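# Cap the marker and leave it on the desk

## Task

Push the cap onto the marker until it is fully seated, leave the capped marker lying on the desk, then open the hand and back the robot away. The robot must not topple or end up leaning, and the result only counts if it stays that way without the robot holding it.

## Robot and tools

ROBOT. A two-wheeled cart (no sideways motion) carrying a pan/tilt head with head_camera and two five-joint arms, left_arm and right_arm, each ending in a gripper with a fixed jaw and a swinging jaw and its own wrist camera (left_wrist_camera, right_wrist_camera). The cart footprint is 0.53 m wide and spans x = -0.35 to 0.07 m. Each arm's vertical pan axis sits at x = -0.060, y = +0.155 (left) or -0.155 m (right); the shoulder is 0.03 m out from it and 0.89 m high. Link lengths: upper arm 0.116, forearm 0.135, hand 0.162 m. A fixed-jaw tip reaches roughly 0.44 m from its pan axis at most and cannot go below about 0.55 m above the floor.

FRAMES. Base frame: origin on the floor between the drive wheels, x ahead, y to the left, z up. The reported left_hand and right_hand are positions of each fixed-jaw tip in this frame; a held item sits next to that tip on the swinging-jaw side. Hand axes: z along the fingers, y from swinging jaw toward fixed jaw. base_odometry is the base frame at scene start, computed from wheel rotation only, so wheel slip shows up as motion; heading is positive leftward, -3.142 to 3.142.

execute_actions. Arguments: "actions", a list holding one action or nothing, and optional "cameras" (names from head_camera, left_wrist_camera, right_wrist_camera, all; omitted, null or ["all"] gives every camera, [] gives none). An action may contain "base", "joints" or both; they start together. "base" holds exactly one key: translate_m (metres, a relative drive from the current position, + forward, -1.4 to 1.4) or rotate_rad (radians, relative turn in place, + counter-clockwise from above, -3.2 to 3.2). A base move is measured from where the last state report placed the base. "joints" is one flat object of joint names with absolute target angles in radians, covering both arms and the head in a single dictionary; name only the joints you want. Ranges: head_pan_rad -3.2..3.2 (0 ahead, + left); head_tilt_rad -0.76..1.45 (0 level, + down); for each arm (prefix left_arm_ or right_arm_): shoulder_pan_rad -1.919..1.919, shoulder_lift_rad -1.745..1.745, elbow_flex_rad -1.69..1.58, wrist_flex_rad -1.658..1.658, wrist_roll_rad -2.743..2.841, gripper_rad 0..1.919. Done tolerances: 0.02 for pans, tilt and roll, 0.1 for shoulder_lift, 0.07 for elbow, 0.03 for wrist_flex and grippers. One action runs at most 15 s. Unknown keys or out-of-range numbers reject the whole call with no motion. An omitted joint may still be driving toward an earlier target. An empty list just reports state and images. The result lists joint_positions, left_hand, right_hand, base_odometry, base_status, joint_status, on_its_own (things not commanded this call) and a "pictures" line giving the image order. If a result reports a stop, further motion calls in that reply are skipped.

Joint meaning. Pan: at 0 the left arm aims left and the right arm right; + rotates clockwise seen from above; straight ahead is +1.571 (left) and -1.571 (right). Bend: all three bend joints at 0 put the upper arm nearly upright (tilted 0.24 rad outward) with forearm and fingers horizontal; + bends downward. Their sum is the finger angle below horizontal, 1.571 meaning pointing down, which requires the forearm no more than 0.08 rad above level. Roll: -1.522 closes the jaws across the arm plane with the fixed jaw on the left looking outward; 1.619 puts it on the right; 0.049 closes within the plane, fixed jaw below (level fingers) or toward the pan axis (fingers down). With level fingers above furniture use fixed jaw on the left, since the hand body then projects about 0.08 m upward rather than downward. Jaw gap versus gripper angle: 0 gives 0.003 m, 0.3 gives 0.026, 0.6 gives 0.049, 1 gives 0.076, 1.919 gives 0.106.

Statuses. "done": target reached (for the base, wheels turned the commanded amount, slip included). "off_target": stopped short and possibly still pushing; an empty free arm reaches done, so this means load, obstruction or a tripped motor. A gripper holding something reads off_target. "time_out": target abandoned, holds in place. "joint command not followed" with a cause: a self-collision or arm-to-arm check refused that arm's targets (grippers still move); affected joints show not_followed and may be retried on later actions until valid targets are sent. contact_stop never appears. To stop a blocked joint straining, command its current reading.

wait: "seconds" 0 to 10; no new command, returns state and images. zoom_image: "camera" and "region" [x0, y0, x1, y1] in pixels of that camera's most recent full image, top-left origin, at most 504 by 504. read_manual: optional "section", only "licences"; no motion. finished_scene: "scene" integer 1 or 2; final and irreversible, reports success.

Cautions. Gravity makes loaded joints settle short, more at long reach; compensate next targets by the observed sag. Reported hand positions can be off by a few cm. A joint held more than about 0.30 rad from its target for about 2 s trips (no status says so; the robot keeps its last command while you think). A tripped motor has 20% torque; reset by waiting until it settles, then commanding 0.2 rad from the reading on the side away from the offending target (or 0.04 rad beyond the range end, or the end itself for a jaw). Squeeze by targeting the gripper up to 0.2 rad below contact angle; lower adds nothing and can trip it. Payload about 0.4 kg at full reach, 0.7 kg within 0.28 m, about 1 kg with both hands close in. Long holds heat shoulder_lift motors: MOTOR HOT from 55 °C, at 70 °C an OVER-TEMPERATURE FAULT halts that arm and joints show limit_stop_at_motor_heat; resend targets afterward. Never let the arms or hands collide or press on each other. Pushing or pulling, especially pulling something in front, can topple the robot; turning or reversing next to a desk can snag the cart rear and tip it. Stowed pose: pan -1.75 (left) or 1.75 (right), lift 0.05, elbow 1.35, wrist_flex -1.55, roll -1.52; stow in two steps (wrist joints first, then the other three) away from loose objects, and leaving stow do not move wrists first. Turning with arms stowed needs 0.44 m clearance around the origin. Avoid drops, slips, slams and hard pushes.

Each tool is called after ">>>" by a JSON object that holds its "fn" and its "kwargs", one argument or row to a line.

## Session

>>> {"fn": "execute_actions", "kwargs": {
  "actions": []
}}

Scene clock: 0.00 s.
base_odometry: x=+0.000 y=+0.000 heading=+0.000 (m, m, rad; odometry frame)
base_status: not commanded
joint_positions: head_pan_rad=-0.026 head_tilt_rad=+0.031 left_arm_shoulder_pan_rad=-1.731 left_arm_shoulder_lift_rad=+0.094 left_arm_elbow_flex_rad=+1.306 left_arm_wrist_flex_rad=-1.593 left_arm_wrist_roll_rad=-1.531 left_arm_gripper_rad=+1.920 right_arm_shoulder_pan_rad=+1.725 right_arm_shoulder_lift_rad=+0.003 right_arm_elbow_flex_rad=+1.304 right_arm_wrist_flex_rad=-1.484 right_arm_wrist_roll_rad=-1.545 right_arm_gripper_rad=+1.920
joint_status: not commanded
left_hand: x=-0.3100 y=+0.1069 z=+0.9021 quat_wxyz=(-0.065, -0.634, -0.048, +0.769) (m; base frame)
right_hand: x=-0.3151 y=-0.1231 z=+0.9058 quat_wxyz=(-0.051, +0.639, -0.057, -0.765) (m; base frame)
pictures: head_camera, left_wrist_camera, right_wrist_camera
Images, in order (width x height): head_camera 644x476, left_wrist_camera 644x476, right_wrist_camera 644x476.

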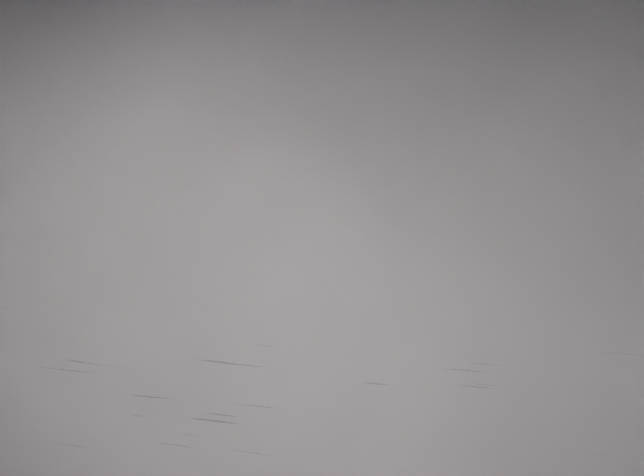

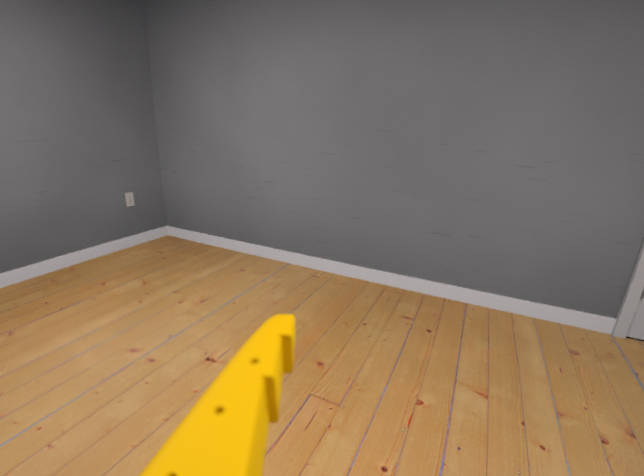

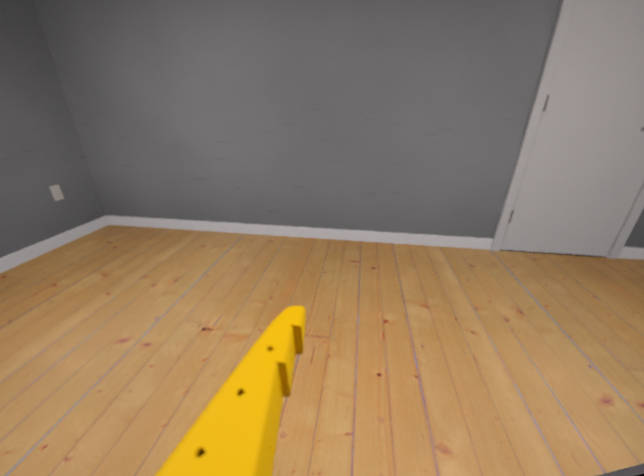

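>>> {"fn": "execute_actions", "kwargs": {
  "actions": [
    {"joints":{"head_tilt_rad":0.8}}
  ],
  "cameras": ["head_camera"]
}}

Scene clock: 3.00 s.
base_odometry: x=+0.000 y=+0.000 heading=+0.000 (m, m, rad; odometry frame)
base_status: not commanded
joint_positions: head_pan_rad=-0.026 head_tilt_rad=+0.795 left_arm_shoulder_pan_rad=-1.731 left_arm_shoulder_lift_rad=+0.094 left_arm_elbow_flex_rad=+1.306 left_arm_wrist_flex_rad=-1.593 left_arm_wrist_roll_rad=-1.531 left_arm_gripper_rad=+1.920 right_arm_shoulder_pan_rad=+1.725 right_arm_shoulder_lift_rad=+0.003 right_arm_elbow_flex_rad=+1.304 right_arm_wrist_flex_rad=-1.484 right_arm_wrist_roll_rad=-1.545 right_arm_gripper_rad=+1.920
joint_status: all done
left_hand: x=-0.3100 y=+0.1069 z=+0.9021 quat_wxyz=(-0.065, -0.634, -0.048, +0.769) (m; base frame)
right_hand: x=-0.3151 y=-0.1231 z=+0.9058 quat_wxyz=(-0.051, +0.639, -0.057, -0.765) (m; base frame)
pictures: head_camera
Images, in order (width x height): head_camera 644x476.

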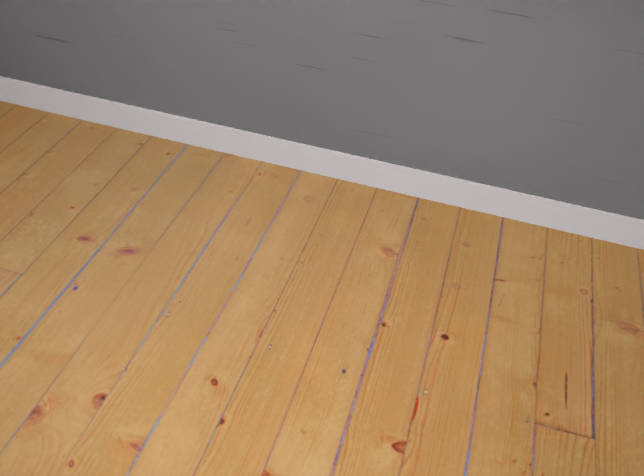

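>>> {"fn": "execute_actions", "kwargs": {
  "actions": [
    {"joints":{"head_tilt_rad":0.5,"head_pan_rad":-1.3}}
  ],
  "cameras": ["head_camera"]
}}

>>> {"fn": "execute_actions", "kwargs": {
  "actions": [
    {"joints":{"head_tilt_rad":0.5,"head_pan_rad":1.3}}
  ],
  "cameras": ["head_camera"]
}}

Scene clock: 7.63 s.
base_odometry: x=+0.000 y=+0.000 heading=+0.000 (m, m, rad; odometry frame)
base_status: not commanded
joint_positions: head_pan_rad=-1.290 head_tilt_rad=+0.514 left_arm_shoulder_pan_rad=-1.731 left_arm_shoulder_lift_rad=+0.094 left_arm_elbow_flex_rad=+1.306 left_arm_wrist_flex_rad=-1.593 left_arm_wrist_roll_rad=-1.531 left_arm_gripper_rad=+1.920 right_arm_shoulder_pan_rad=+1.725 right_arm_shoulder_lift_rad=+0.003 right_arm_elbow_flex_rad=+1.304 right_arm_wrist_flex_rad=-1.484 right_arm_wrist_roll_rad=-1.545 right_arm_gripper_rad=+1.920
joint_status: all done
left_hand: x=-0.3100 y=+0.1069 z=+0.9021 quat_wxyz=(-0.065, -0.634, -0.048, +0.769) (m; base frame)
right_hand: x=-0.3151 y=-0.1231 z=+0.9058 quat_wxyz=(-0.051, +0.639, -0.057, -0.765) (m; base frame)
pictures: head_camera
Images, in order (width x height): head_camera 644x476.

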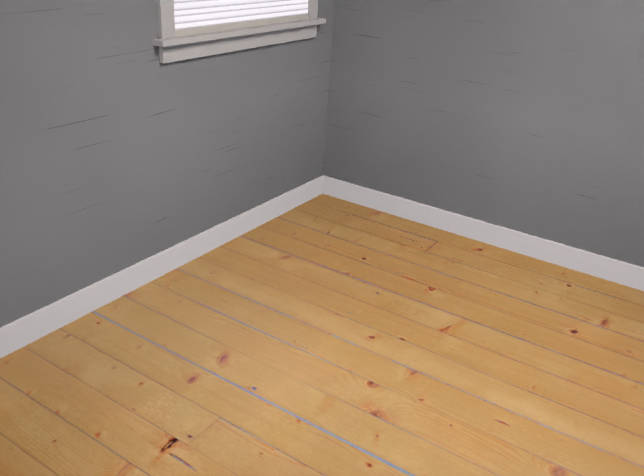

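Scene clock: 10.17 s.
base_odometry: x=+0.000 y=+0.000 heading=+0.000 (m, m, rad; odometry frame)
base_status: not commanded
joint_positions: head_pan_rad=+1.290 head_tilt_rad=+0.514 left_arm_shoulder_pan_rad=-1.731 left_arm_shoulder_lift_rad=+0.094 left_arm_elbow_flex_rad=+1.306 left_arm_wrist_flex_rad=-1.593 left_arm_wrist_roll_rad=-1.531 left_arm_gripper_rad=+1.920 right_arm_shoulder_pan_rad=+1.725 right_arm_shoulder_lift_rad=+0.003 right_arm_elbow_flex_rad=+1.304 right_arm_wrist_flex_rad=-1.484 right_arm_wrist_roll_rad=-1.545 right_arm_gripper_rad=+1.920
joint_status: all done
left_hand: x=-0.3100 y=+0.1069 z=+0.9021 quat_wxyz=(-0.065, -0.634, -0.048, +0.769) (m; base frame)
right_hand: x=-0.3151 y=-0.1231 z=+0.9058 quat_wxyz=(-0.051, +0.639, -0.057, -0.765) (m; base frame)
pictures: head_camera
Images, in order (width x height): head_camera 644x476.

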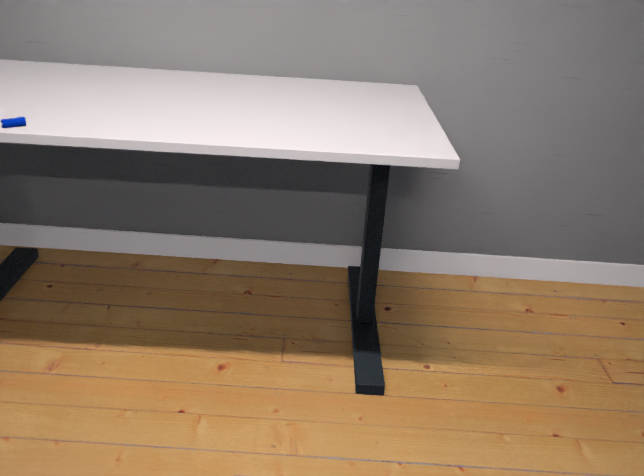

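>>> {"fn": "execute_actions", "kwargs": {
  "actions": [
    {"joints":{"head_tilt_rad":0.4,"head_pan_rad":1.8}}
  ],
  "cameras": ["head_camera"]
}}

Scene clock: 13.07 s.
base_odometry: x=+0.000 y=+0.000 heading=+0.000 (m, m, rad; odometry frame)
base_status: not commanded
joint_positions: head_pan_rad=+1.790 head_tilt_rad=+0.413 left_arm_shoulder_pan_rad=-1.731 left_arm_shoulder_lift_rad=+0.094 left_arm_elbow_flex_rad=+1.306 left_arm_wrist_flex_rad=-1.593 left_arm_wrist_roll_rad=-1.531 left_arm_gripper_rad=+1.920 right_arm_shoulder_pan_rad=+1.725 right_arm_shoulder_lift_rad=+0.003 right_arm_elbow_flex_rad=+1.304 right_arm_wrist_flex_rad=-1.484 right_arm_wrist_roll_rad=-1.545 right_arm_gripper_rad=+1.920
joint_status: all done
left_hand: x=-0.3100 y=+0.1069 z=+0.9021 quat_wxyz=(-0.065, -0.634, -0.048, +0.769) (m; base frame)
right_hand: x=-0.3151 y=-0.1231 z=+0.9058 quat_wxyz=(-0.051, +0.639, -0.057, -0.765) (m; base frame)
pictures: head_camera
Images, in order (width x height): head_camera 644x476.

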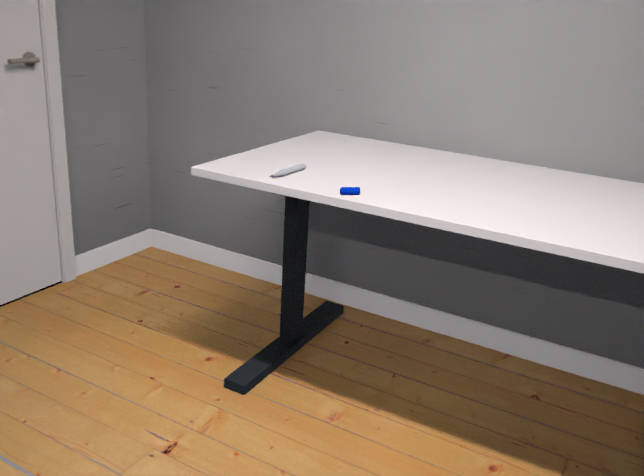

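>>> {"fn": "execute_actions", "kwargs": {
  "actions": [
    {"base":{"rotate_rad":-0.28}}
  ],
  "cameras": []
}}

>>> {"fn": "execute_actions", "kwargs": {
  "actions": [
    {"base":{"translate_m":-0.66}}
  ],
  "cameras": []
}}

>>> {"fn": "execute_actions", "kwargs": {
  "actions": [
    {"base":{"rotate_rad":1.57},"joints":{"head_pan_rad":0,"head_tilt_rad":0.5}}
  ],
  "cameras": ["head_camera"]
}}

Scene clock: 27.30 s.
base_odometry: x=+0.001 y=+0.000 heading=-0.279 (m, m, rad; odometry frame)
base_status: done
joint_positions: head_pan_rad=+1.790 head_tilt_rad=+0.413 left_arm_shoulder_pan_rad=-1.731 left_arm_shoulder_lift_rad=+0.094 left_arm_elbow_flex_rad=+1.306 left_arm_wrist_flex_rad=-1.593 left_arm_wrist_roll_rad=-1.531 left_arm_gripper_rad=+1.920 right_arm_shoulder_pan_rad=+1.725 right_arm_shoulder_lift_rad=+0.003 right_arm_elbow_flex_rad=+1.304 right_arm_wrist_flex_rad=-1.484 right_arm_wrist_roll_rad=-1.545 right_arm_gripper_rad=+1.920
joint_status: not commanded
left_hand: x=-0.3100 y=+0.1069 z=+0.9021 quat_wxyz=(-0.065, -0.634, -0.048, +0.769) (m; base frame)
right_hand: x=-0.3151 y=-0.1231 z=+0.9058 quat_wxyz=(-0.051, +0.639, -0.057, -0.765) (m; base frame)
pictures: none
No camera images: the call's "cameras" was empty. Leave "cameras" out to get every camera's image.

Scene clock: 31.53 s.
base_odometry: x=-0.633 y=+0.183 heading=-0.281 (m, m, rad; odometry frame)
base_status: done
joint_positions: head_pan_rad=+1.790 head_tilt_rad=+0.413 left_arm_shoulder_pan_rad=-1.731 left_arm_shoulder_lift_rad=+0.094 left_arm_elbow_flex_rad=+1.306 left_arm_wrist_flex_rad=-1.593 left_arm_wrist_roll_rad=-1.531 left_arm_gripper_rad=+1.920 right_arm_shoulder_pan_rad=+1.725 right_arm_shoulder_lift_rad=+0.003 right_arm_elbow_flex_rad=+1.304 right_arm_wrist_flex_rad=-1.484 right_arm_wrist_roll_rad=-1.545 right_arm_gripper_rad=+1.920
joint_status: not commanded
left_hand: x=-0.3100 y=+0.1069 z=+0.9021 quat_wxyz=(-0.065, -0.634, -0.048, +0.769) (m; base frame)
right_hand: x=-0.3151 y=-0.1231 z=+0.9058 quat_wxyz=(-0.051, +0.639, -0.057, -0.765) (m; base frame)
pictures: none
No camera images: the call's "cameras" was empty. Leave "cameras" out to get every camera's image.

Scene clock: 34.20 s.
base_odometry: x=-0.634 y=+0.184 heading=+1.288 (m, m, rad; odometry frame)
base_status: done
joint_positions: head_pan_rad=+0.010 head_tilt_rad=+0.494 left_arm_shoulder_pan_rad=-1.731 left_arm_shoulder_lift_rad=+0.094 left_arm_elbow_flex_rad=+1.306 left_arm_wrist_flex_rad=-1.593 left_arm_wrist_roll_rad=-1.531 left_arm_gripper_rad=+1.920 right_arm_shoulder_pan_rad=+1.725 right_arm_shoulder_lift_rad=+0.003 right_arm_elbow_flex_rad=+1.304 right_arm_wrist_flex_rad=-1.484 right_arm_wrist_roll_rad=-1.545 right_arm_gripper_rad=+1.920
joint_status: all done
left_hand: x=-0.3100 y=+0.1069 z=+0.9021 quat_wxyz=(-0.065, -0.634, -0.048, +0.769) (m; base frame)
right_hand: x=-0.3151 y=-0.1231 z=+0.9058 quat_wxyz=(-0.051, +0.639, -0.057, -0.765) (m; base frame)
pictures: head_camera
Images, in order (width x height): head_camera 644x476.

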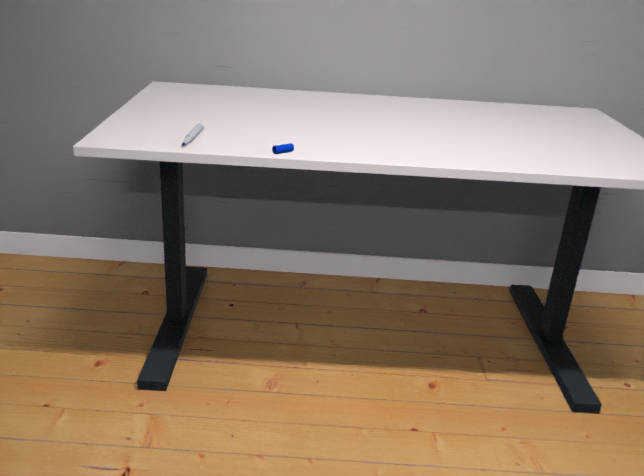

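>>> {"fn": "execute_actions", "kwargs": {
  "actions": [
    {"base":{"rotate_rad":0.3},"joints":{"left_arm_shoulder_pan_rad":0,"right_arm_shoulder_pan_rad":0,"left_arm_shoulder_lift_rad":-0.3,"right_arm_shoulder_lift_rad":-0.3,"left_arm_elbow_flex_rad":0.8,"right_arm_elbow_flex_rad":0.8}}
  ],
  "cameras": []
}}

>>> {"fn": "execute_actions", "kwargs": {
  "actions": [
    {"base":{"translate_m":0.65},"joints":{"left_arm_shoulder_pan_rad":1.3,"right_arm_shoulder_pan_rad":-1.3,"left_arm_shoulder_lift_rad":-0.8,"right_arm_shoulder_lift_rad":-0.8,"left_arm_elbow_flex_rad":0.6,"right_arm_elbow_flex_rad":0.6,"left_arm_wrist_flex_rad":0.9,"right_arm_wrist_flex_rad":0.9}}
  ],
  "cameras": []
}}

>>> {"fn": "execute_actions", "kwargs": {
  "actions": [
    {"base":{"rotate_rad":-0.3},"joints":{"head_tilt_rad":0.7}}
  ]
}}

Scene clock: 45.23 s.
base_odometry: x=-0.634 y=+0.183 heading=+1.587 (m, m, rad; odometry frame)
base_status: done
joint_positions: head_pan_rad=+0.010 head_tilt_rad=+0.494 left_arm_shoulder_pan_rad=-0.011 left_arm_shoulder_lift_rad=-0.270 left_arm_elbow_flex_rad=+0.835 left_arm_wrist_flex_rad=-1.593 left_arm_wrist_roll_rad=-1.531 left_arm_gripper_rad=+1.920 right_arm_shoulder_pan_rad=+0.010 right_arm_shoulder_lift_rad=-0.266 right_arm_elbow_flex_rad=+0.835 right_arm_wrist_flex_rad=-1.484 right_arm_wrist_roll_rad=-1.545 right_arm_gripper_rad=+1.920
joint_status: all done
left_hand: x=-0.0703 y=+0.3821 z=+1.0794 quat_wxyz=(+0.674, -0.190, +0.189, +0.688) (m; base frame)
right_hand: x=-0.0548 y=-0.3974 z=+1.0688 quat_wxyz=(+0.673, +0.232, +0.224, -0.665) (m; base frame)
pictures: none
No camera images: the call's "cameras" was empty. Leave "cameras" out to get every camera's image.

Scene clock: 49.40 s.
base_odometry: x=-0.646 y=+0.833 heading=+1.588 (m, m, rad; odometry frame)
base_status: done
joint_positions: head_pan_rad=+0.010 head_tilt_rad=+0.494 left_arm_shoulder_pan_rad=+1.288 left_arm_shoulder_lift_rad=-0.778 left_arm_elbow_flex_rad=+0.637 left_arm_wrist_flex_rad=+0.894 left_arm_wrist_roll_rad=-1.531 left_arm_gripper_rad=+1.920 right_arm_shoulder_pan_rad=-1.289 right_arm_shoulder_lift_rad=-0.777 right_arm_elbow_flex_rad=+0.637 right_arm_wrist_flex_rad=+0.897 right_arm_wrist_roll_rad=-1.545 right_arm_gripper_rad=+1.920
joint_status: all done
left_hand: x=+0.1503 y=+0.2241 z=+0.9079 quat_wxyz=(+0.393, -0.125, +0.909, +0.058) (m; base frame)
right_hand: x=+0.1544 y=-0.2090 z=+0.9075 quat_wxyz=(+0.392, +0.139, +0.908, -0.051) (m; base frame)
pictures: none
No camera images: the call's "cameras" was empty. Leave "cameras" out to get every camera's image.

Scene clock: 50.47 s.
base_odometry: x=-0.646 y=+0.833 heading=+1.289 (m, m, rad; odometry frame)
base_status: done
joint_positions: head_pan_rad=+0.010 head_tilt_rad=+0.694 left_arm_shoulder_pan_rad=+1.288 left_arm_shoulder_lift_rad=-0.779 left_arm_elbow_flex_rad=+0.637 left_arm_wrist_flex_rad=+0.894 left_arm_wrist_roll_rad=-1.531 left_arm_gripper_rad=+1.920 right_arm_shoulder_pan_rad=-1.289 right_arm_shoulder_lift_rad=-0.777 right_arm_elbow_flex_rad=+0.637 right_arm_wrist_flex_rad=+0.897 right_arm_wrist_roll_rad=-1.545 right_arm_gripper_rad=+1.920
joint_status: all done
left_hand: x=+0.1502 y=+0.2241 z=+0.9082 quat_wxyz=(+0.394, -0.125, +0.909, +0.058) (m; base frame)
right_hand: x=+0.1544 y=-0.2090 z=+0.9075 quat_wxyz=(+0.392, +0.139, +0.908, -0.051) (m; base frame)
pictures: head_camera, left_wrist_camera, right_wrist_camera
Images, in order (width x height): head_camera 644x476, left_wrist_camera 644x476, right_wrist_camera 644x476.

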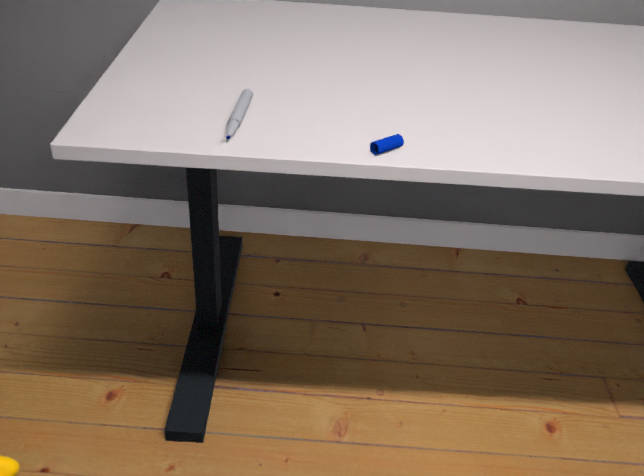

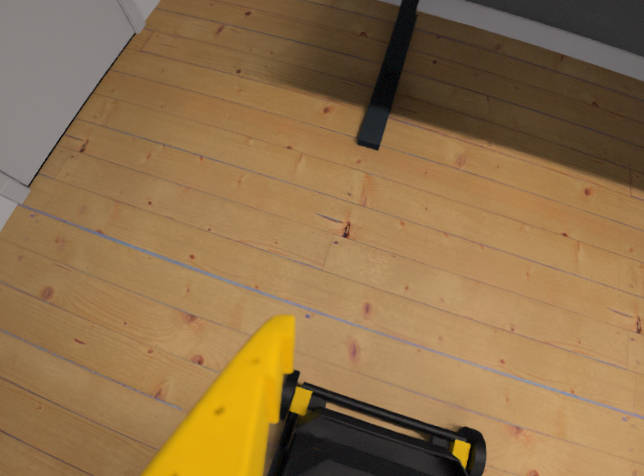

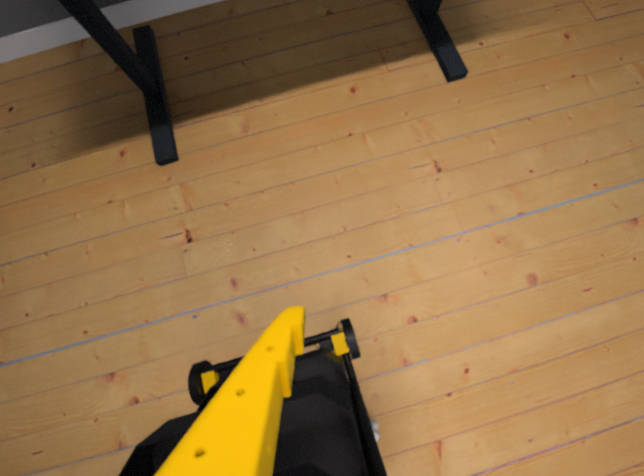

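>>> {"fn": "execute_actions", "kwargs": {
  "actions": [
    {"base":{"translate_m":0.4},"joints":{"head_tilt_rad":1.0}}
  ]
}}

Scene clock: 57.43 s.
base_odometry: x=-0.534 y=+1.217 heading=+1.287 (m, m, rad; odometry frame)
base_status: done
joint_positions: head_pan_rad=+0.010 head_tilt_rad=+0.995 left_arm_shoulder_pan_rad=+1.288 left_arm_shoulder_lift_rad=-0.779 left_arm_elbow_flex_rad=+0.637 left_arm_wrist_flex_rad=+0.894 left_arm_wrist_roll_rad=-1.531 left_arm_gripper_rad=+1.920 right_arm_shoulder_pan_rad=-1.289 right_arm_shoulder_lift_rad=-0.777 right_arm_elbow_flex_rad=+0.637 right_arm_wrist_flex_rad=+0.897 right_arm_wrist_roll_rad=-1.545 right_arm_gripper_rad=+1.920
joint_status: all done
left_hand: x=+0.1502 y=+0.2241 z=+0.9082 quat_wxyz=(+0.394, -0.125, +0.909, +0.058) (m; base frame)
right_hand: x=+0.1544 y=-0.2090 z=+0.9075 quat_wxyz=(+0.392, +0.139, +0.908, -0.051) (m; base frame)
pictures: head_camera, left_wrist_camera, right_wrist_camera
Images, in order (width x height): head_camera 644x476, left_wrist_camera 644x476, right_wrist_camera 644x476.

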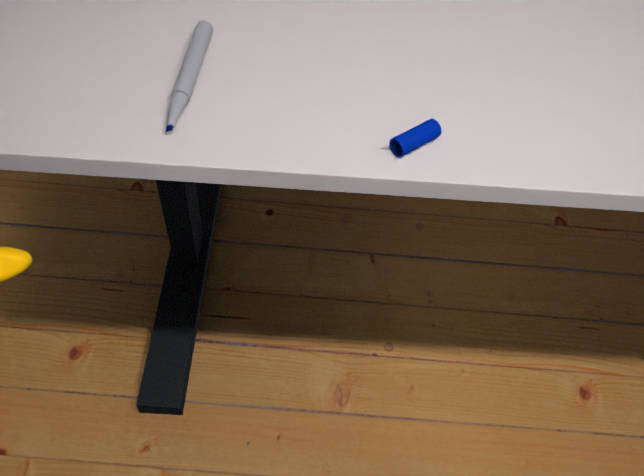

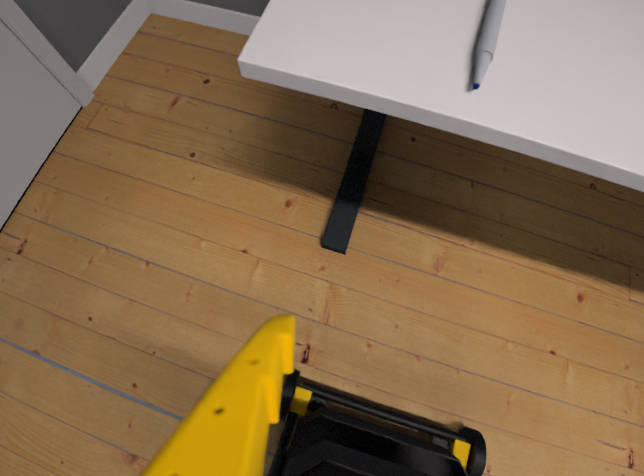

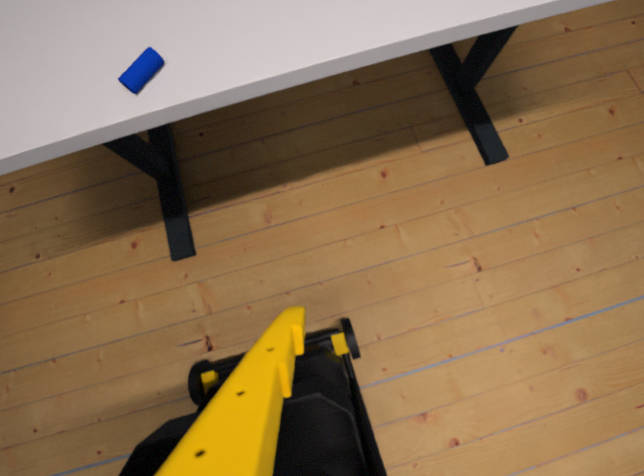

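>>> {"fn": "execute_actions", "kwargs": {
  "actions": [
    {"base":{"translate_m":0.2},"joints":{"head_tilt_rad":1.15}}
  ]
}}

Scene clock: 75.90 s.
base_odometry: x=-0.478 y=+1.409 heading=+1.286 (m, m, rad; odometry frame)
base_status: done
joint_positions: head_pan_rad=+0.010 head_tilt_rad=+1.145 left_arm_shoulder_pan_rad=+1.288 left_arm_shoulder_lift_rad=-0.779 left_arm_elbow_flex_rad=+0.637 left_arm_wrist_flex_rad=+0.894 left_arm_wrist_roll_rad=-1.531 left_arm_gripper_rad=+1.920 right_arm_shoulder_pan_rad=-1.289 right_arm_shoulder_lift_rad=-0.777 right_arm_elbow_flex_rad=+0.637 right_arm_wrist_flex_rad=+0.897 right_arm_wrist_roll_rad=-1.545 right_arm_gripper_rad=+1.920
joint_status: all done
left_hand: x=+0.1502 y=+0.2241 z=+0.9082 quat_wxyz=(+0.394, -0.125, +0.909, +0.058) (m; base frame)
right_hand: x=+0.1544 y=-0.2090 z=+0.9075 quat_wxyz=(+0.392, +0.139, +0.908, -0.051) (m; base frame)
pictures: head_camera, left_wrist_camera, right_wrist_camera
Images, in order (width x height): head_camera 644x476, left_wrist_camera 644x476, right_wrist_camera 644x476.

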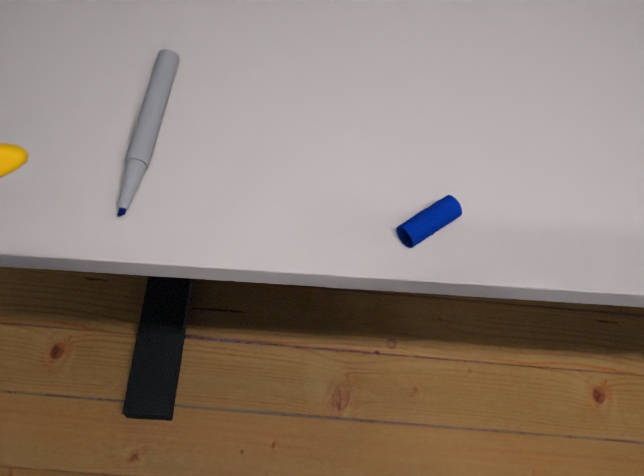

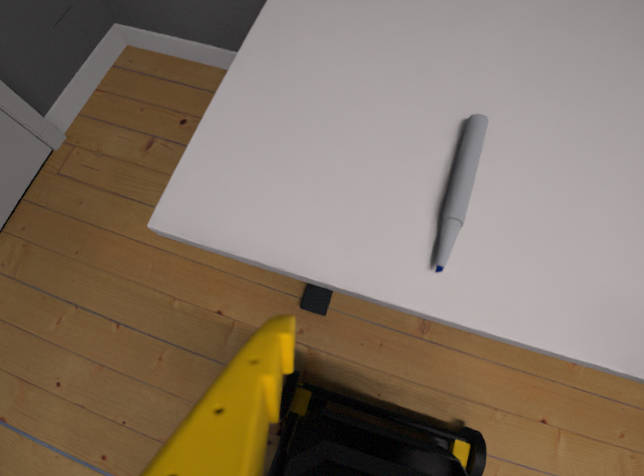

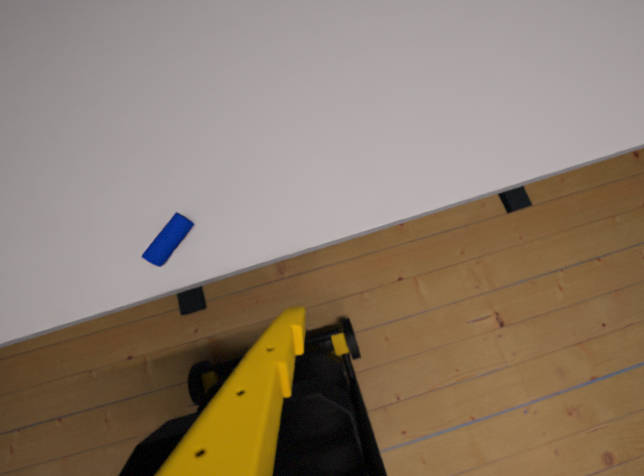

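>>> {"fn": "execute_actions", "kwargs": {
  "actions": [
    {"base":{"translate_m":0.1},"joints":{"head_tilt_rad":1.25}}
  ]
}}

Scene clock: 84.73 s.
base_odometry: x=-0.450 y=+1.505 heading=+1.286 (m, m, rad; odometry frame)
base_status: done
joint_positions: head_pan_rad=+0.010 head_tilt_rad=+1.245 left_arm_shoulder_pan_rad=+1.288 left_arm_shoulder_lift_rad=-0.779 left_arm_elbow_flex_rad=+0.637 left_arm_wrist_flex_rad=+0.894 left_arm_wrist_roll_rad=-1.531 left_arm_gripper_rad=+1.920 right_arm_shoulder_pan_rad=-1.289 right_arm_shoulder_lift_rad=-0.778 right_arm_elbow_flex_rad=+0.637 right_arm_wrist_flex_rad=+0.897 right_arm_wrist_roll_rad=-1.545 right_arm_gripper_rad=+1.920
joint_status: all done
left_hand: x=+0.1502 y=+0.2241 z=+0.9082 quat_wxyz=(+0.394, -0.125, +0.909, +0.058) (m; base frame)
right_hand: x=+0.1543 y=-0.2090 z=+0.9078 quat_wxyz=(+0.393, +0.139, +0.908, -0.051) (m; base frame)
pictures: head_camera, left_wrist_camera, right_wrist_camera
Images, in order (width x height): head_camera 644x476, left_wrist_camera 644x476, right_wrist_camera 644x476.

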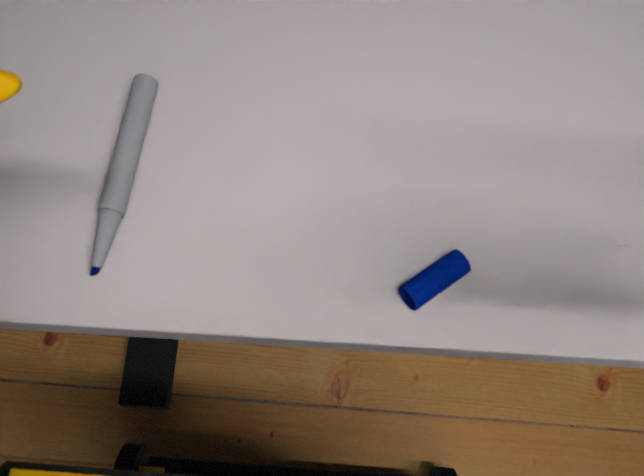

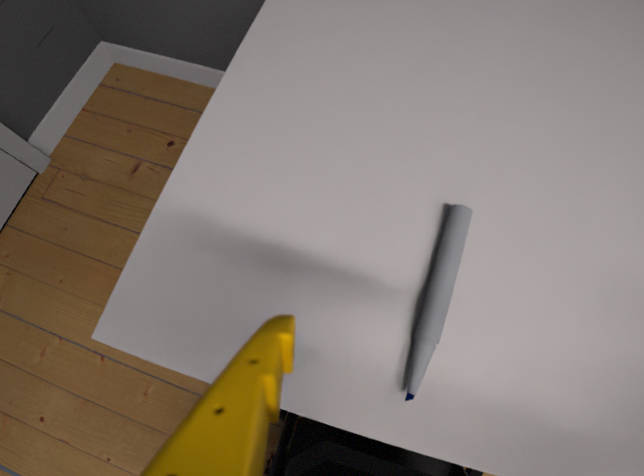

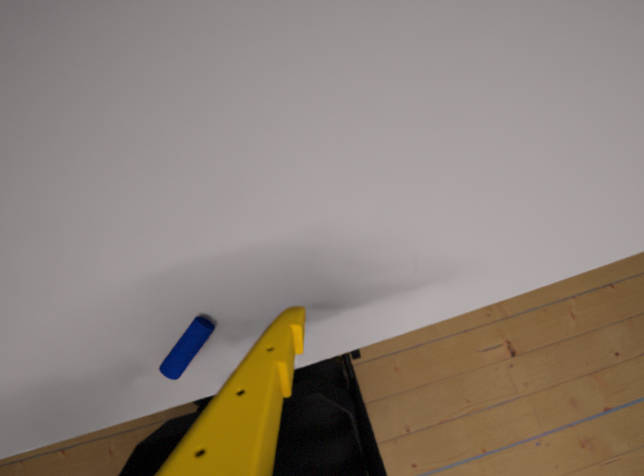

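>>> {"fn": "execute_actions", "kwargs": {
  "actions": [
    {"joints":{"left_arm_shoulder_pan_rad":1.63,"left_arm_shoulder_lift_rad":0.72,"left_arm_elbow_flex_rad":-0.57,"left_arm_wrist_flex_rad":1.22,"left_arm_wrist_roll_rad":-1.52,"left_arm_gripper_rad":0.6,"right_arm_shoulder_pan_rad":-1.78,"right_arm_shoulder_lift_rad":0.32,"right_arm_elbow_flex_rad":0.11,"right_arm_wrist_flex_rad":1.07,"right_arm_wrist_roll_rad":0.51,"right_arm_gripper_rad":0.6}}
  ]
}}

Scene clock: 128.37 s.
base_odometry: x=-0.450 y=+1.505 heading=+1.286 (m, m, rad; odometry frame)
base_status: not commanded
joint_positions: head_pan_rad=+0.010 head_tilt_rad=+1.245 left_arm_shoulder_pan_rad=+1.619 left_arm_shoulder_lift_rad=+0.736 left_arm_elbow_flex_rad=-0.531 left_arm_wrist_flex_rad=+1.211 left_arm_wrist_roll_rad=-1.528 left_arm_gripper_rad=+0.609 right_arm_shoulder_pan_rad=-1.769 right_arm_shoulder_lift_rad=+0.332 right_arm_elbow_flex_rad=+0.140 right_arm_wrist_flex_rad=+1.066 right_arm_wrist_roll_rad=+0.500 right_arm_gripper_rad=+0.608
joint_status: all done
left_hand: x=+0.2245 y=+0.1489 z=+0.7776 quat_wxyz=(+0.077, +0.027, +0.997, -0.002) (m; base frame)
right_hand: x=+0.1508 y=-0.1166 z=+0.7738 quat_wxyz=(+0.010, -0.896, +0.444, -0.013) (m; base frame)
pictures: head_camera, left_wrist_camera, right_wrist_camera
Images, in order (width x height): head_camera 644x476, left_wrist_camera 644x476, right_wrist_camera 644x476.

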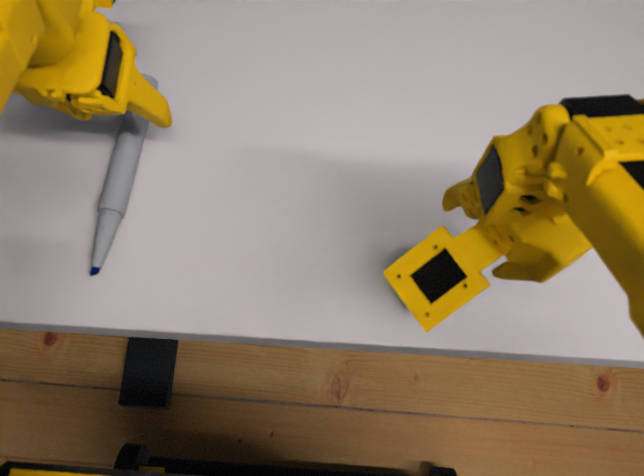

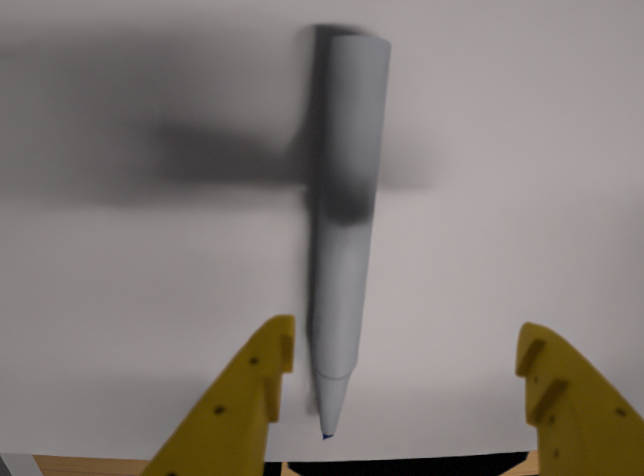

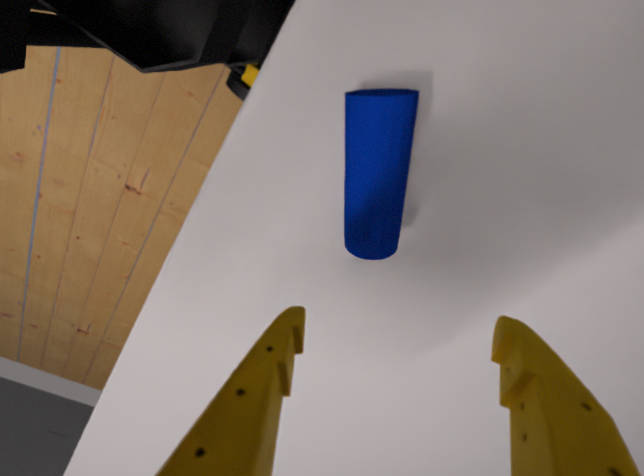

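>>> {"fn": "execute_actions", "kwargs": {
  "actions": [
    {"joints":{"left_arm_shoulder_pan_rad":1.61,"left_arm_shoulder_lift_rad":0.86,"left_arm_elbow_flex_rad":-0.52,"left_arm_wrist_flex_rad":1.08,"right_arm_shoulder_lift_rad":0.465,"right_arm_elbow_flex_rad":0.165,"right_arm_wrist_flex_rad":0.91}}
  ]
}}

Scene clock: 138.00 s.
base_odometry: x=-0.450 y=+1.505 heading=+1.286 (m, m, rad; odometry frame)
base_status: not commanded
joint_positions: head_pan_rad=+0.010 head_tilt_rad=+1.245 left_arm_shoulder_pan_rad=+1.619 left_arm_shoulder_lift_rad=+0.876 left_arm_elbow_flex_rad=-0.518 left_arm_wrist_flex_rad=+1.093 left_arm_wrist_roll_rad=-1.528 left_arm_gripper_rad=+0.609 right_arm_shoulder_pan_rad=-1.769 right_arm_shoulder_lift_rad=+0.478 right_arm_elbow_flex_rad=+0.168 right_arm_wrist_flex_rad=+0.917 right_arm_wrist_roll_rad=+0.500 right_arm_gripper_rad=+0.608
joint_status: all done
left_hand: x=+0.2220 y=+0.1490 z=+0.7427 quat_wxyz=(+0.060, +0.027, +0.998, -0.001) (m; base frame)
right_hand: x=+0.1488 y=-0.1170 z=+0.7434 quat_wxyz=(+0.002, -0.896, +0.445, -0.003) (m; base frame)
pictures: head_camera, left_wrist_camera, right_wrist_camera
Images, in order (width x height): head_camera 644x476, left_wrist_camera 644x476, right_wrist_camera 644x476.

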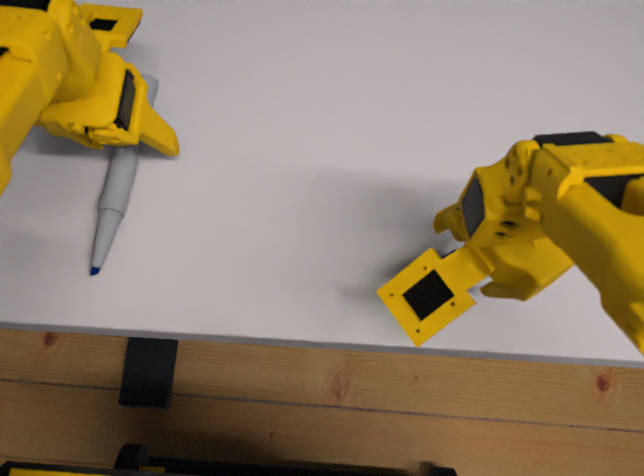

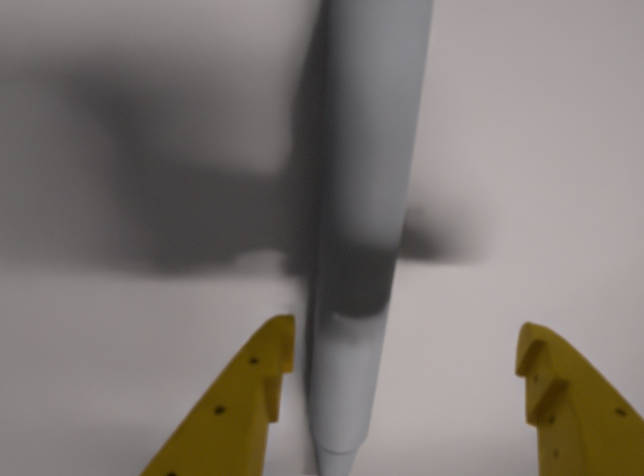

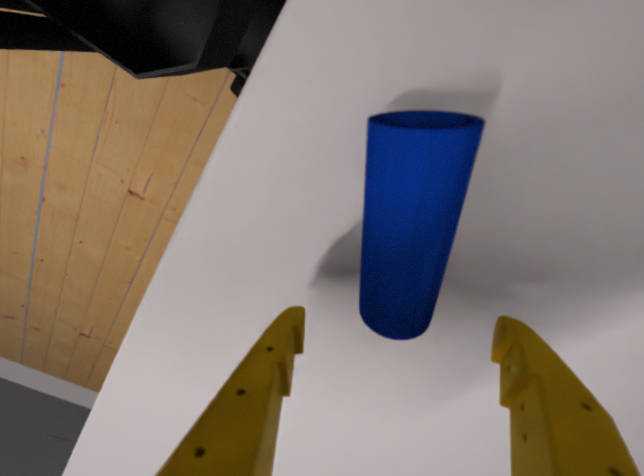

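>>> {"fn": "execute_actions", "kwargs": {
  "actions": [
    {"joints":{"left_arm_shoulder_lift_rad":0.91,"left_arm_elbow_flex_rad":-0.50,"left_arm_wrist_flex_rad":1.02,"right_arm_shoulder_pan_rad":-1.845,"right_arm_wrist_roll_rad":0.43,"right_arm_shoulder_lift_rad":0.51,"right_arm_elbow_flex_rad":0.175,"right_arm_wrist_flex_rad":0.86}}
  ]
}}

Scene clock: 145.93 s.
base_odometry: x=-0.450 y=+1.505 heading=+1.286 (m, m, rad; odometry frame)
base_status: not commanded
joint_positions: head_pan_rad=+0.010 head_tilt_rad=+1.245 left_arm_shoulder_pan_rad=+1.619 left_arm_shoulder_lift_rad=+0.926 left_arm_elbow_flex_rad=-0.498 left_arm_wrist_flex_rad=+1.033 left_arm_wrist_roll_rad=-1.528 left_arm_gripper_rad=+0.609 right_arm_shoulder_pan_rad=-1.835 right_arm_shoulder_lift_rad=+0.523 right_arm_elbow_flex_rad=+0.177 right_arm_wrist_flex_rad=+0.868 right_arm_wrist_roll_rad=+0.440 right_arm_gripper_rad=+0.608
joint_status: all done
left_hand: x=+0.2194 y=+0.1491 z=+0.7283 quat_wxyz=(+0.054, +0.027, +0.998, -0.001) (m; base frame)
right_hand: x=+0.1443 y=-0.1033 z=+0.7341 quat_wxyz=(+0.001, -0.897, +0.442, -0.001) (m; base frame)
pictures: head_camera, left_wrist_camera, right_wrist_camera
Images, in order (width x height): head_camera 644x476, left_wrist_camera 644x476, right_wrist_camera 644x476.

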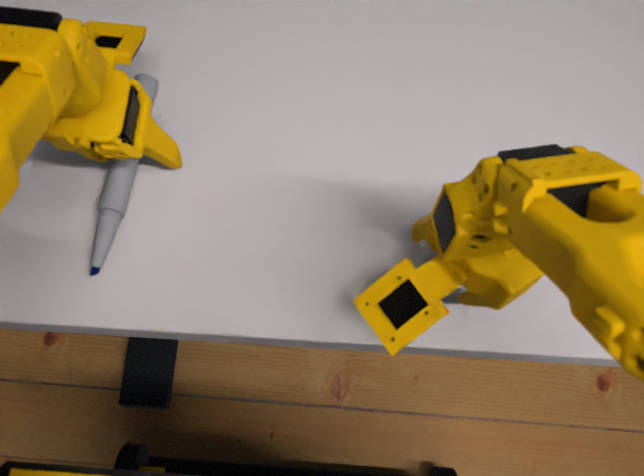

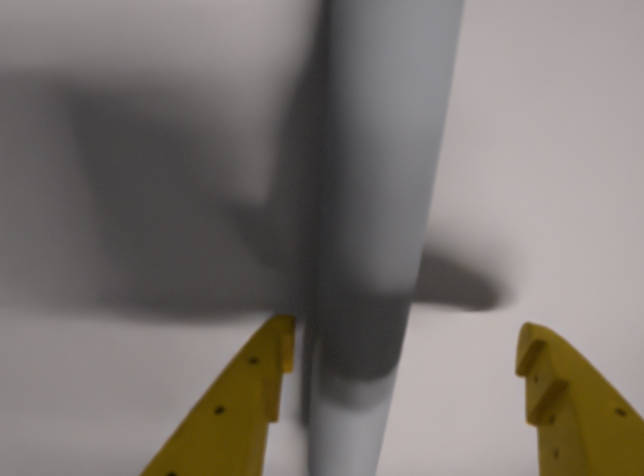

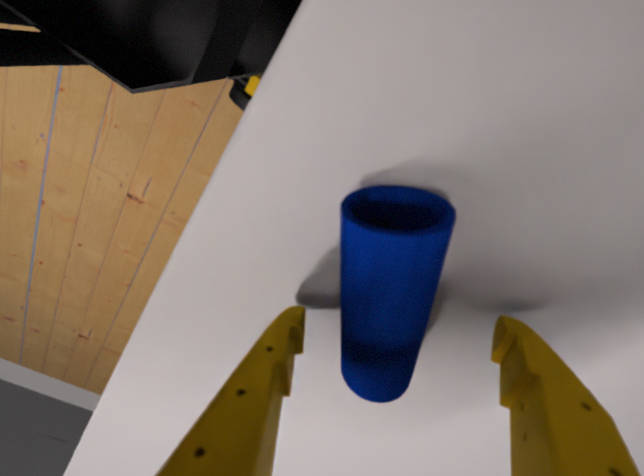

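>>> {"fn": "execute_actions", "kwargs": {
  "actions": [
    {"joints":{"left_arm_gripper_rad":0.08,"right_arm_gripper_rad":0.1}}
  ]
}}

Scene clock: 149.20 s.
base_odometry: x=-0.450 y=+1.505 heading=+1.286 (m, m, rad; odometry frame)
base_status: not commanded
joint_positions: head_pan_rad=+0.010 head_tilt_rad=+1.245 left_arm_shoulder_pan_rad=+1.619 left_arm_shoulder_lift_rad=+0.926 left_arm_elbow_flex_rad=-0.498 left_arm_wrist_flex_rad=+1.033 left_arm_wrist_roll_rad=-1.528 left_arm_gripper_rad=+0.207 right_arm_shoulder_pan_rad=-1.835 right_arm_shoulder_lift_rad=+0.523 right_arm_elbow_flex_rad=+0.177 right_arm_wrist_flex_rad=+0.868 right_arm_wrist_roll_rad=+0.440 right_arm_gripper_rad=+0.219
joint_status: left_arm_gripper_rad off_target (ended at +0.207, target +0.080); right_arm_gripper_rad off_target (ended at +0.219, target +0.100)
left_hand: x=+0.2194 y=+0.1491 z=+0.7283 quat_wxyz=(+0.054, +0.027, +0.998, -0.001) (m; base frame)
right_hand: x=+0.1443 y=-0.1033 z=+0.7341 quat_wxyz=(+0.001, -0.897, +0.442, -0.001) (m; base frame)
pictures: head_camera, left_wrist_camera, right_wrist_camera
Images, in order (width x height): head_camera 644x476, left_wrist_camera 644x476, right_wrist_camera 644x476.

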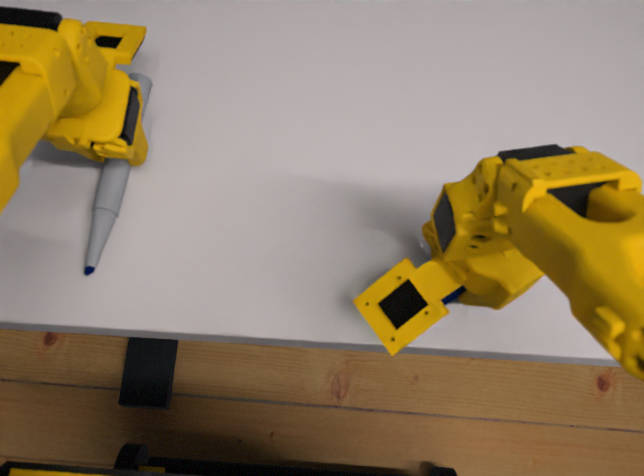

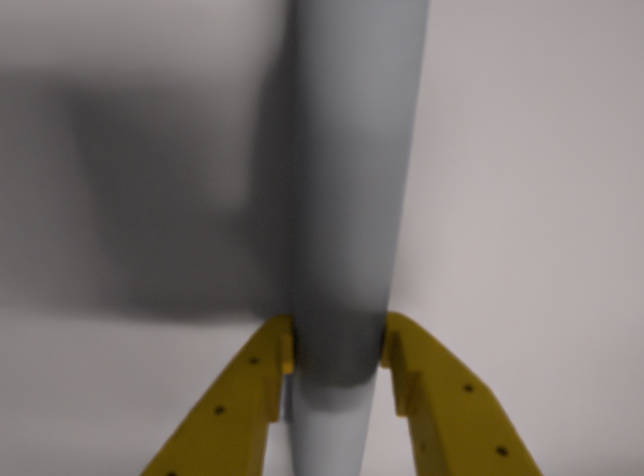

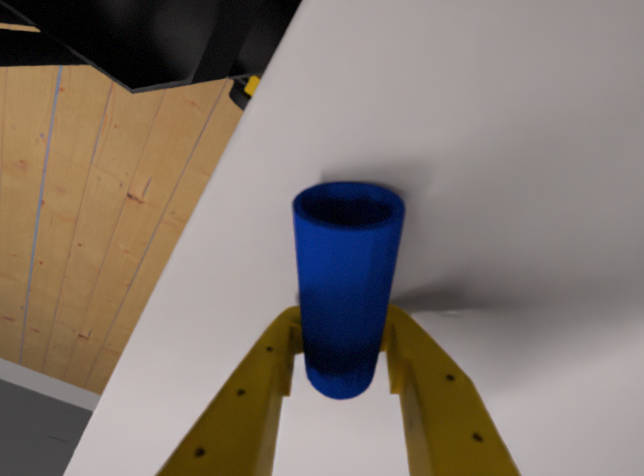

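>>> {"fn": "execute_actions", "kwargs": {
  "actions": [
    {"joints":{"left_arm_shoulder_lift_rad":0.70,"left_arm_wrist_flex_rad":1.09,"right_arm_elbow_flex_rad":-0.22,"right_arm_wrist_flex_rad":1.0}}
  ],
  "cameras": []
}}

>>> {"fn": "execute_actions", "kwargs": {
  "actions": [
    {"joints":{"left_arm_shoulder_pan_rad":1.88,"left_arm_elbow_flex_rad":-0.365,"left_arm_wrist_roll_rad":0.35,"right_arm_shoulder_pan_rad":-1.695,"right_arm_shoulder_lift_rad":0.645,"right_arm_wrist_roll_rad":-0.095}}
  ]
}}

Scene clock: 164.10 s.
base_odometry: x=-0.450 y=+1.505 heading=+1.286 (m, m, rad; odometry frame)
base_status: not commanded
joint_positions: head_pan_rad=+0.010 head_tilt_rad=+1.245 left_arm_shoulder_pan_rad=+1.619 left_arm_shoulder_lift_rad=+0.758 left_arm_elbow_flex_rad=-0.496 left_arm_wrist_flex_rad=+1.081 left_arm_wrist_roll_rad=-1.528 left_arm_gripper_rad=+0.207 right_arm_shoulder_pan_rad=-1.835 right_arm_shoulder_lift_rad=+0.527 right_arm_elbow_flex_rad=-0.185 right_arm_wrist_flex_rad=+0.992 right_arm_wrist_roll_rad=+0.440 right_arm_gripper_rad=+0.219
joint_status: all done
left_hand: x=+0.2360 y=+0.1483 z=+0.7703 quat_wxyz=(+0.114, +0.027, +0.993, -0.002) (m; base frame)
right_hand: x=+0.2021 y=-0.0876 z=+0.7791 quat_wxyz=(+0.078, -0.891, +0.439, -0.089) (m; base frame)
pictures: none
No camera images: the call's "cameras" was empty. Leave "cameras" out to get every camera's image.

Scene clock: 166.30 s.
base_odometry: x=-0.450 y=+1.505 heading=+1.286 (m, m, rad; odometry frame)
base_status: not commanded
joint_positions: head_pan_rad=+0.010 head_tilt_rad=+1.245 left_arm_shoulder_pan_rad=+1.868 left_arm_shoulder_lift_rad=+0.756 left_arm_elbow_flex_rad=-0.361 left_arm_wrist_flex_rad=+1.081 left_arm_wrist_roll_rad=+0.342 left_arm_gripper_rad=+0.207 right_arm_shoulder_pan_rad=-1.706 right_arm_shoulder_lift_rad=+0.664 right_arm_elbow_flex_rad=-0.188 right_arm_wrist_flex_rad=+0.992 right_arm_wrist_roll_rad=-0.086 right_arm_gripper_rad=+0.219
joint_status: all done
left_hand: x=+0.1900 y=+0.0756 z=+0.7490 quat_wxyz=(+0.022, -0.705, +0.708, -0.042) (m; base frame)
right_hand: x=+0.1904 y=-0.1203 z=+0.7478 quat_wxyz=(+0.041, -0.706, +0.706, -0.031) (m; base frame)
pictures: head_camera, left_wrist_camera, right_wrist_camera
Images, in order (width x height): head_camera 644x476, left_wrist_camera 644x476, right_wrist_camera 644x476.

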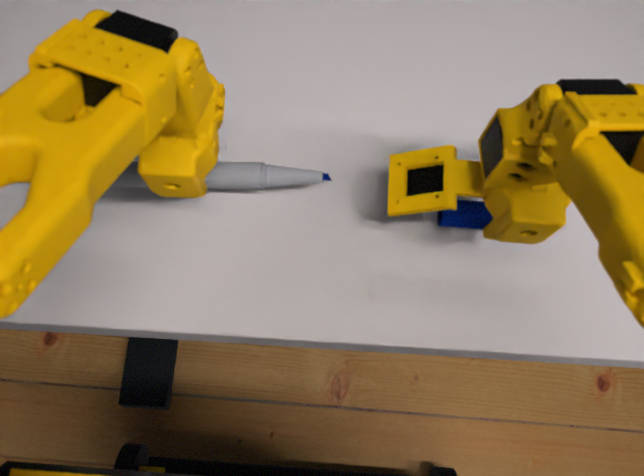

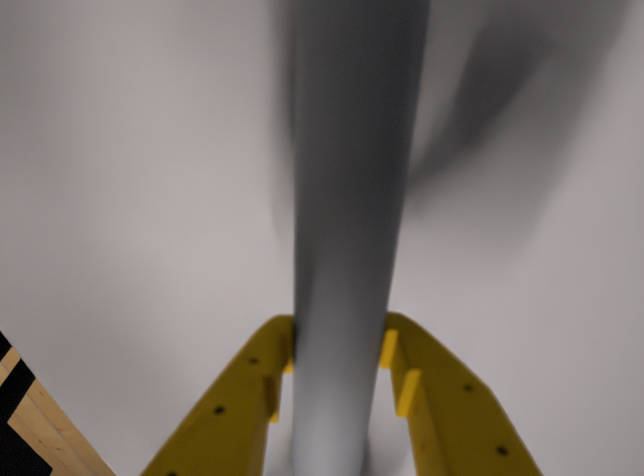

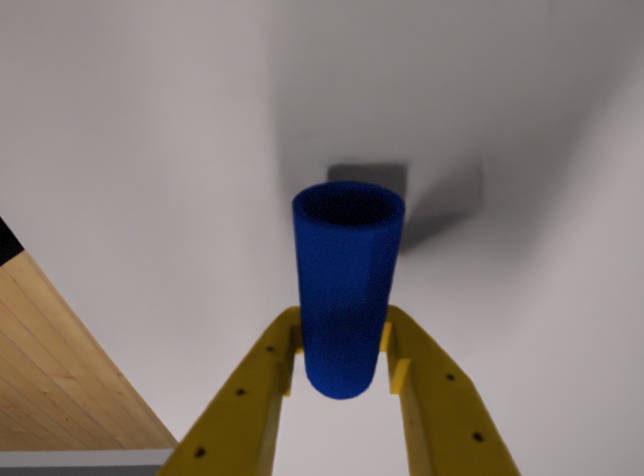

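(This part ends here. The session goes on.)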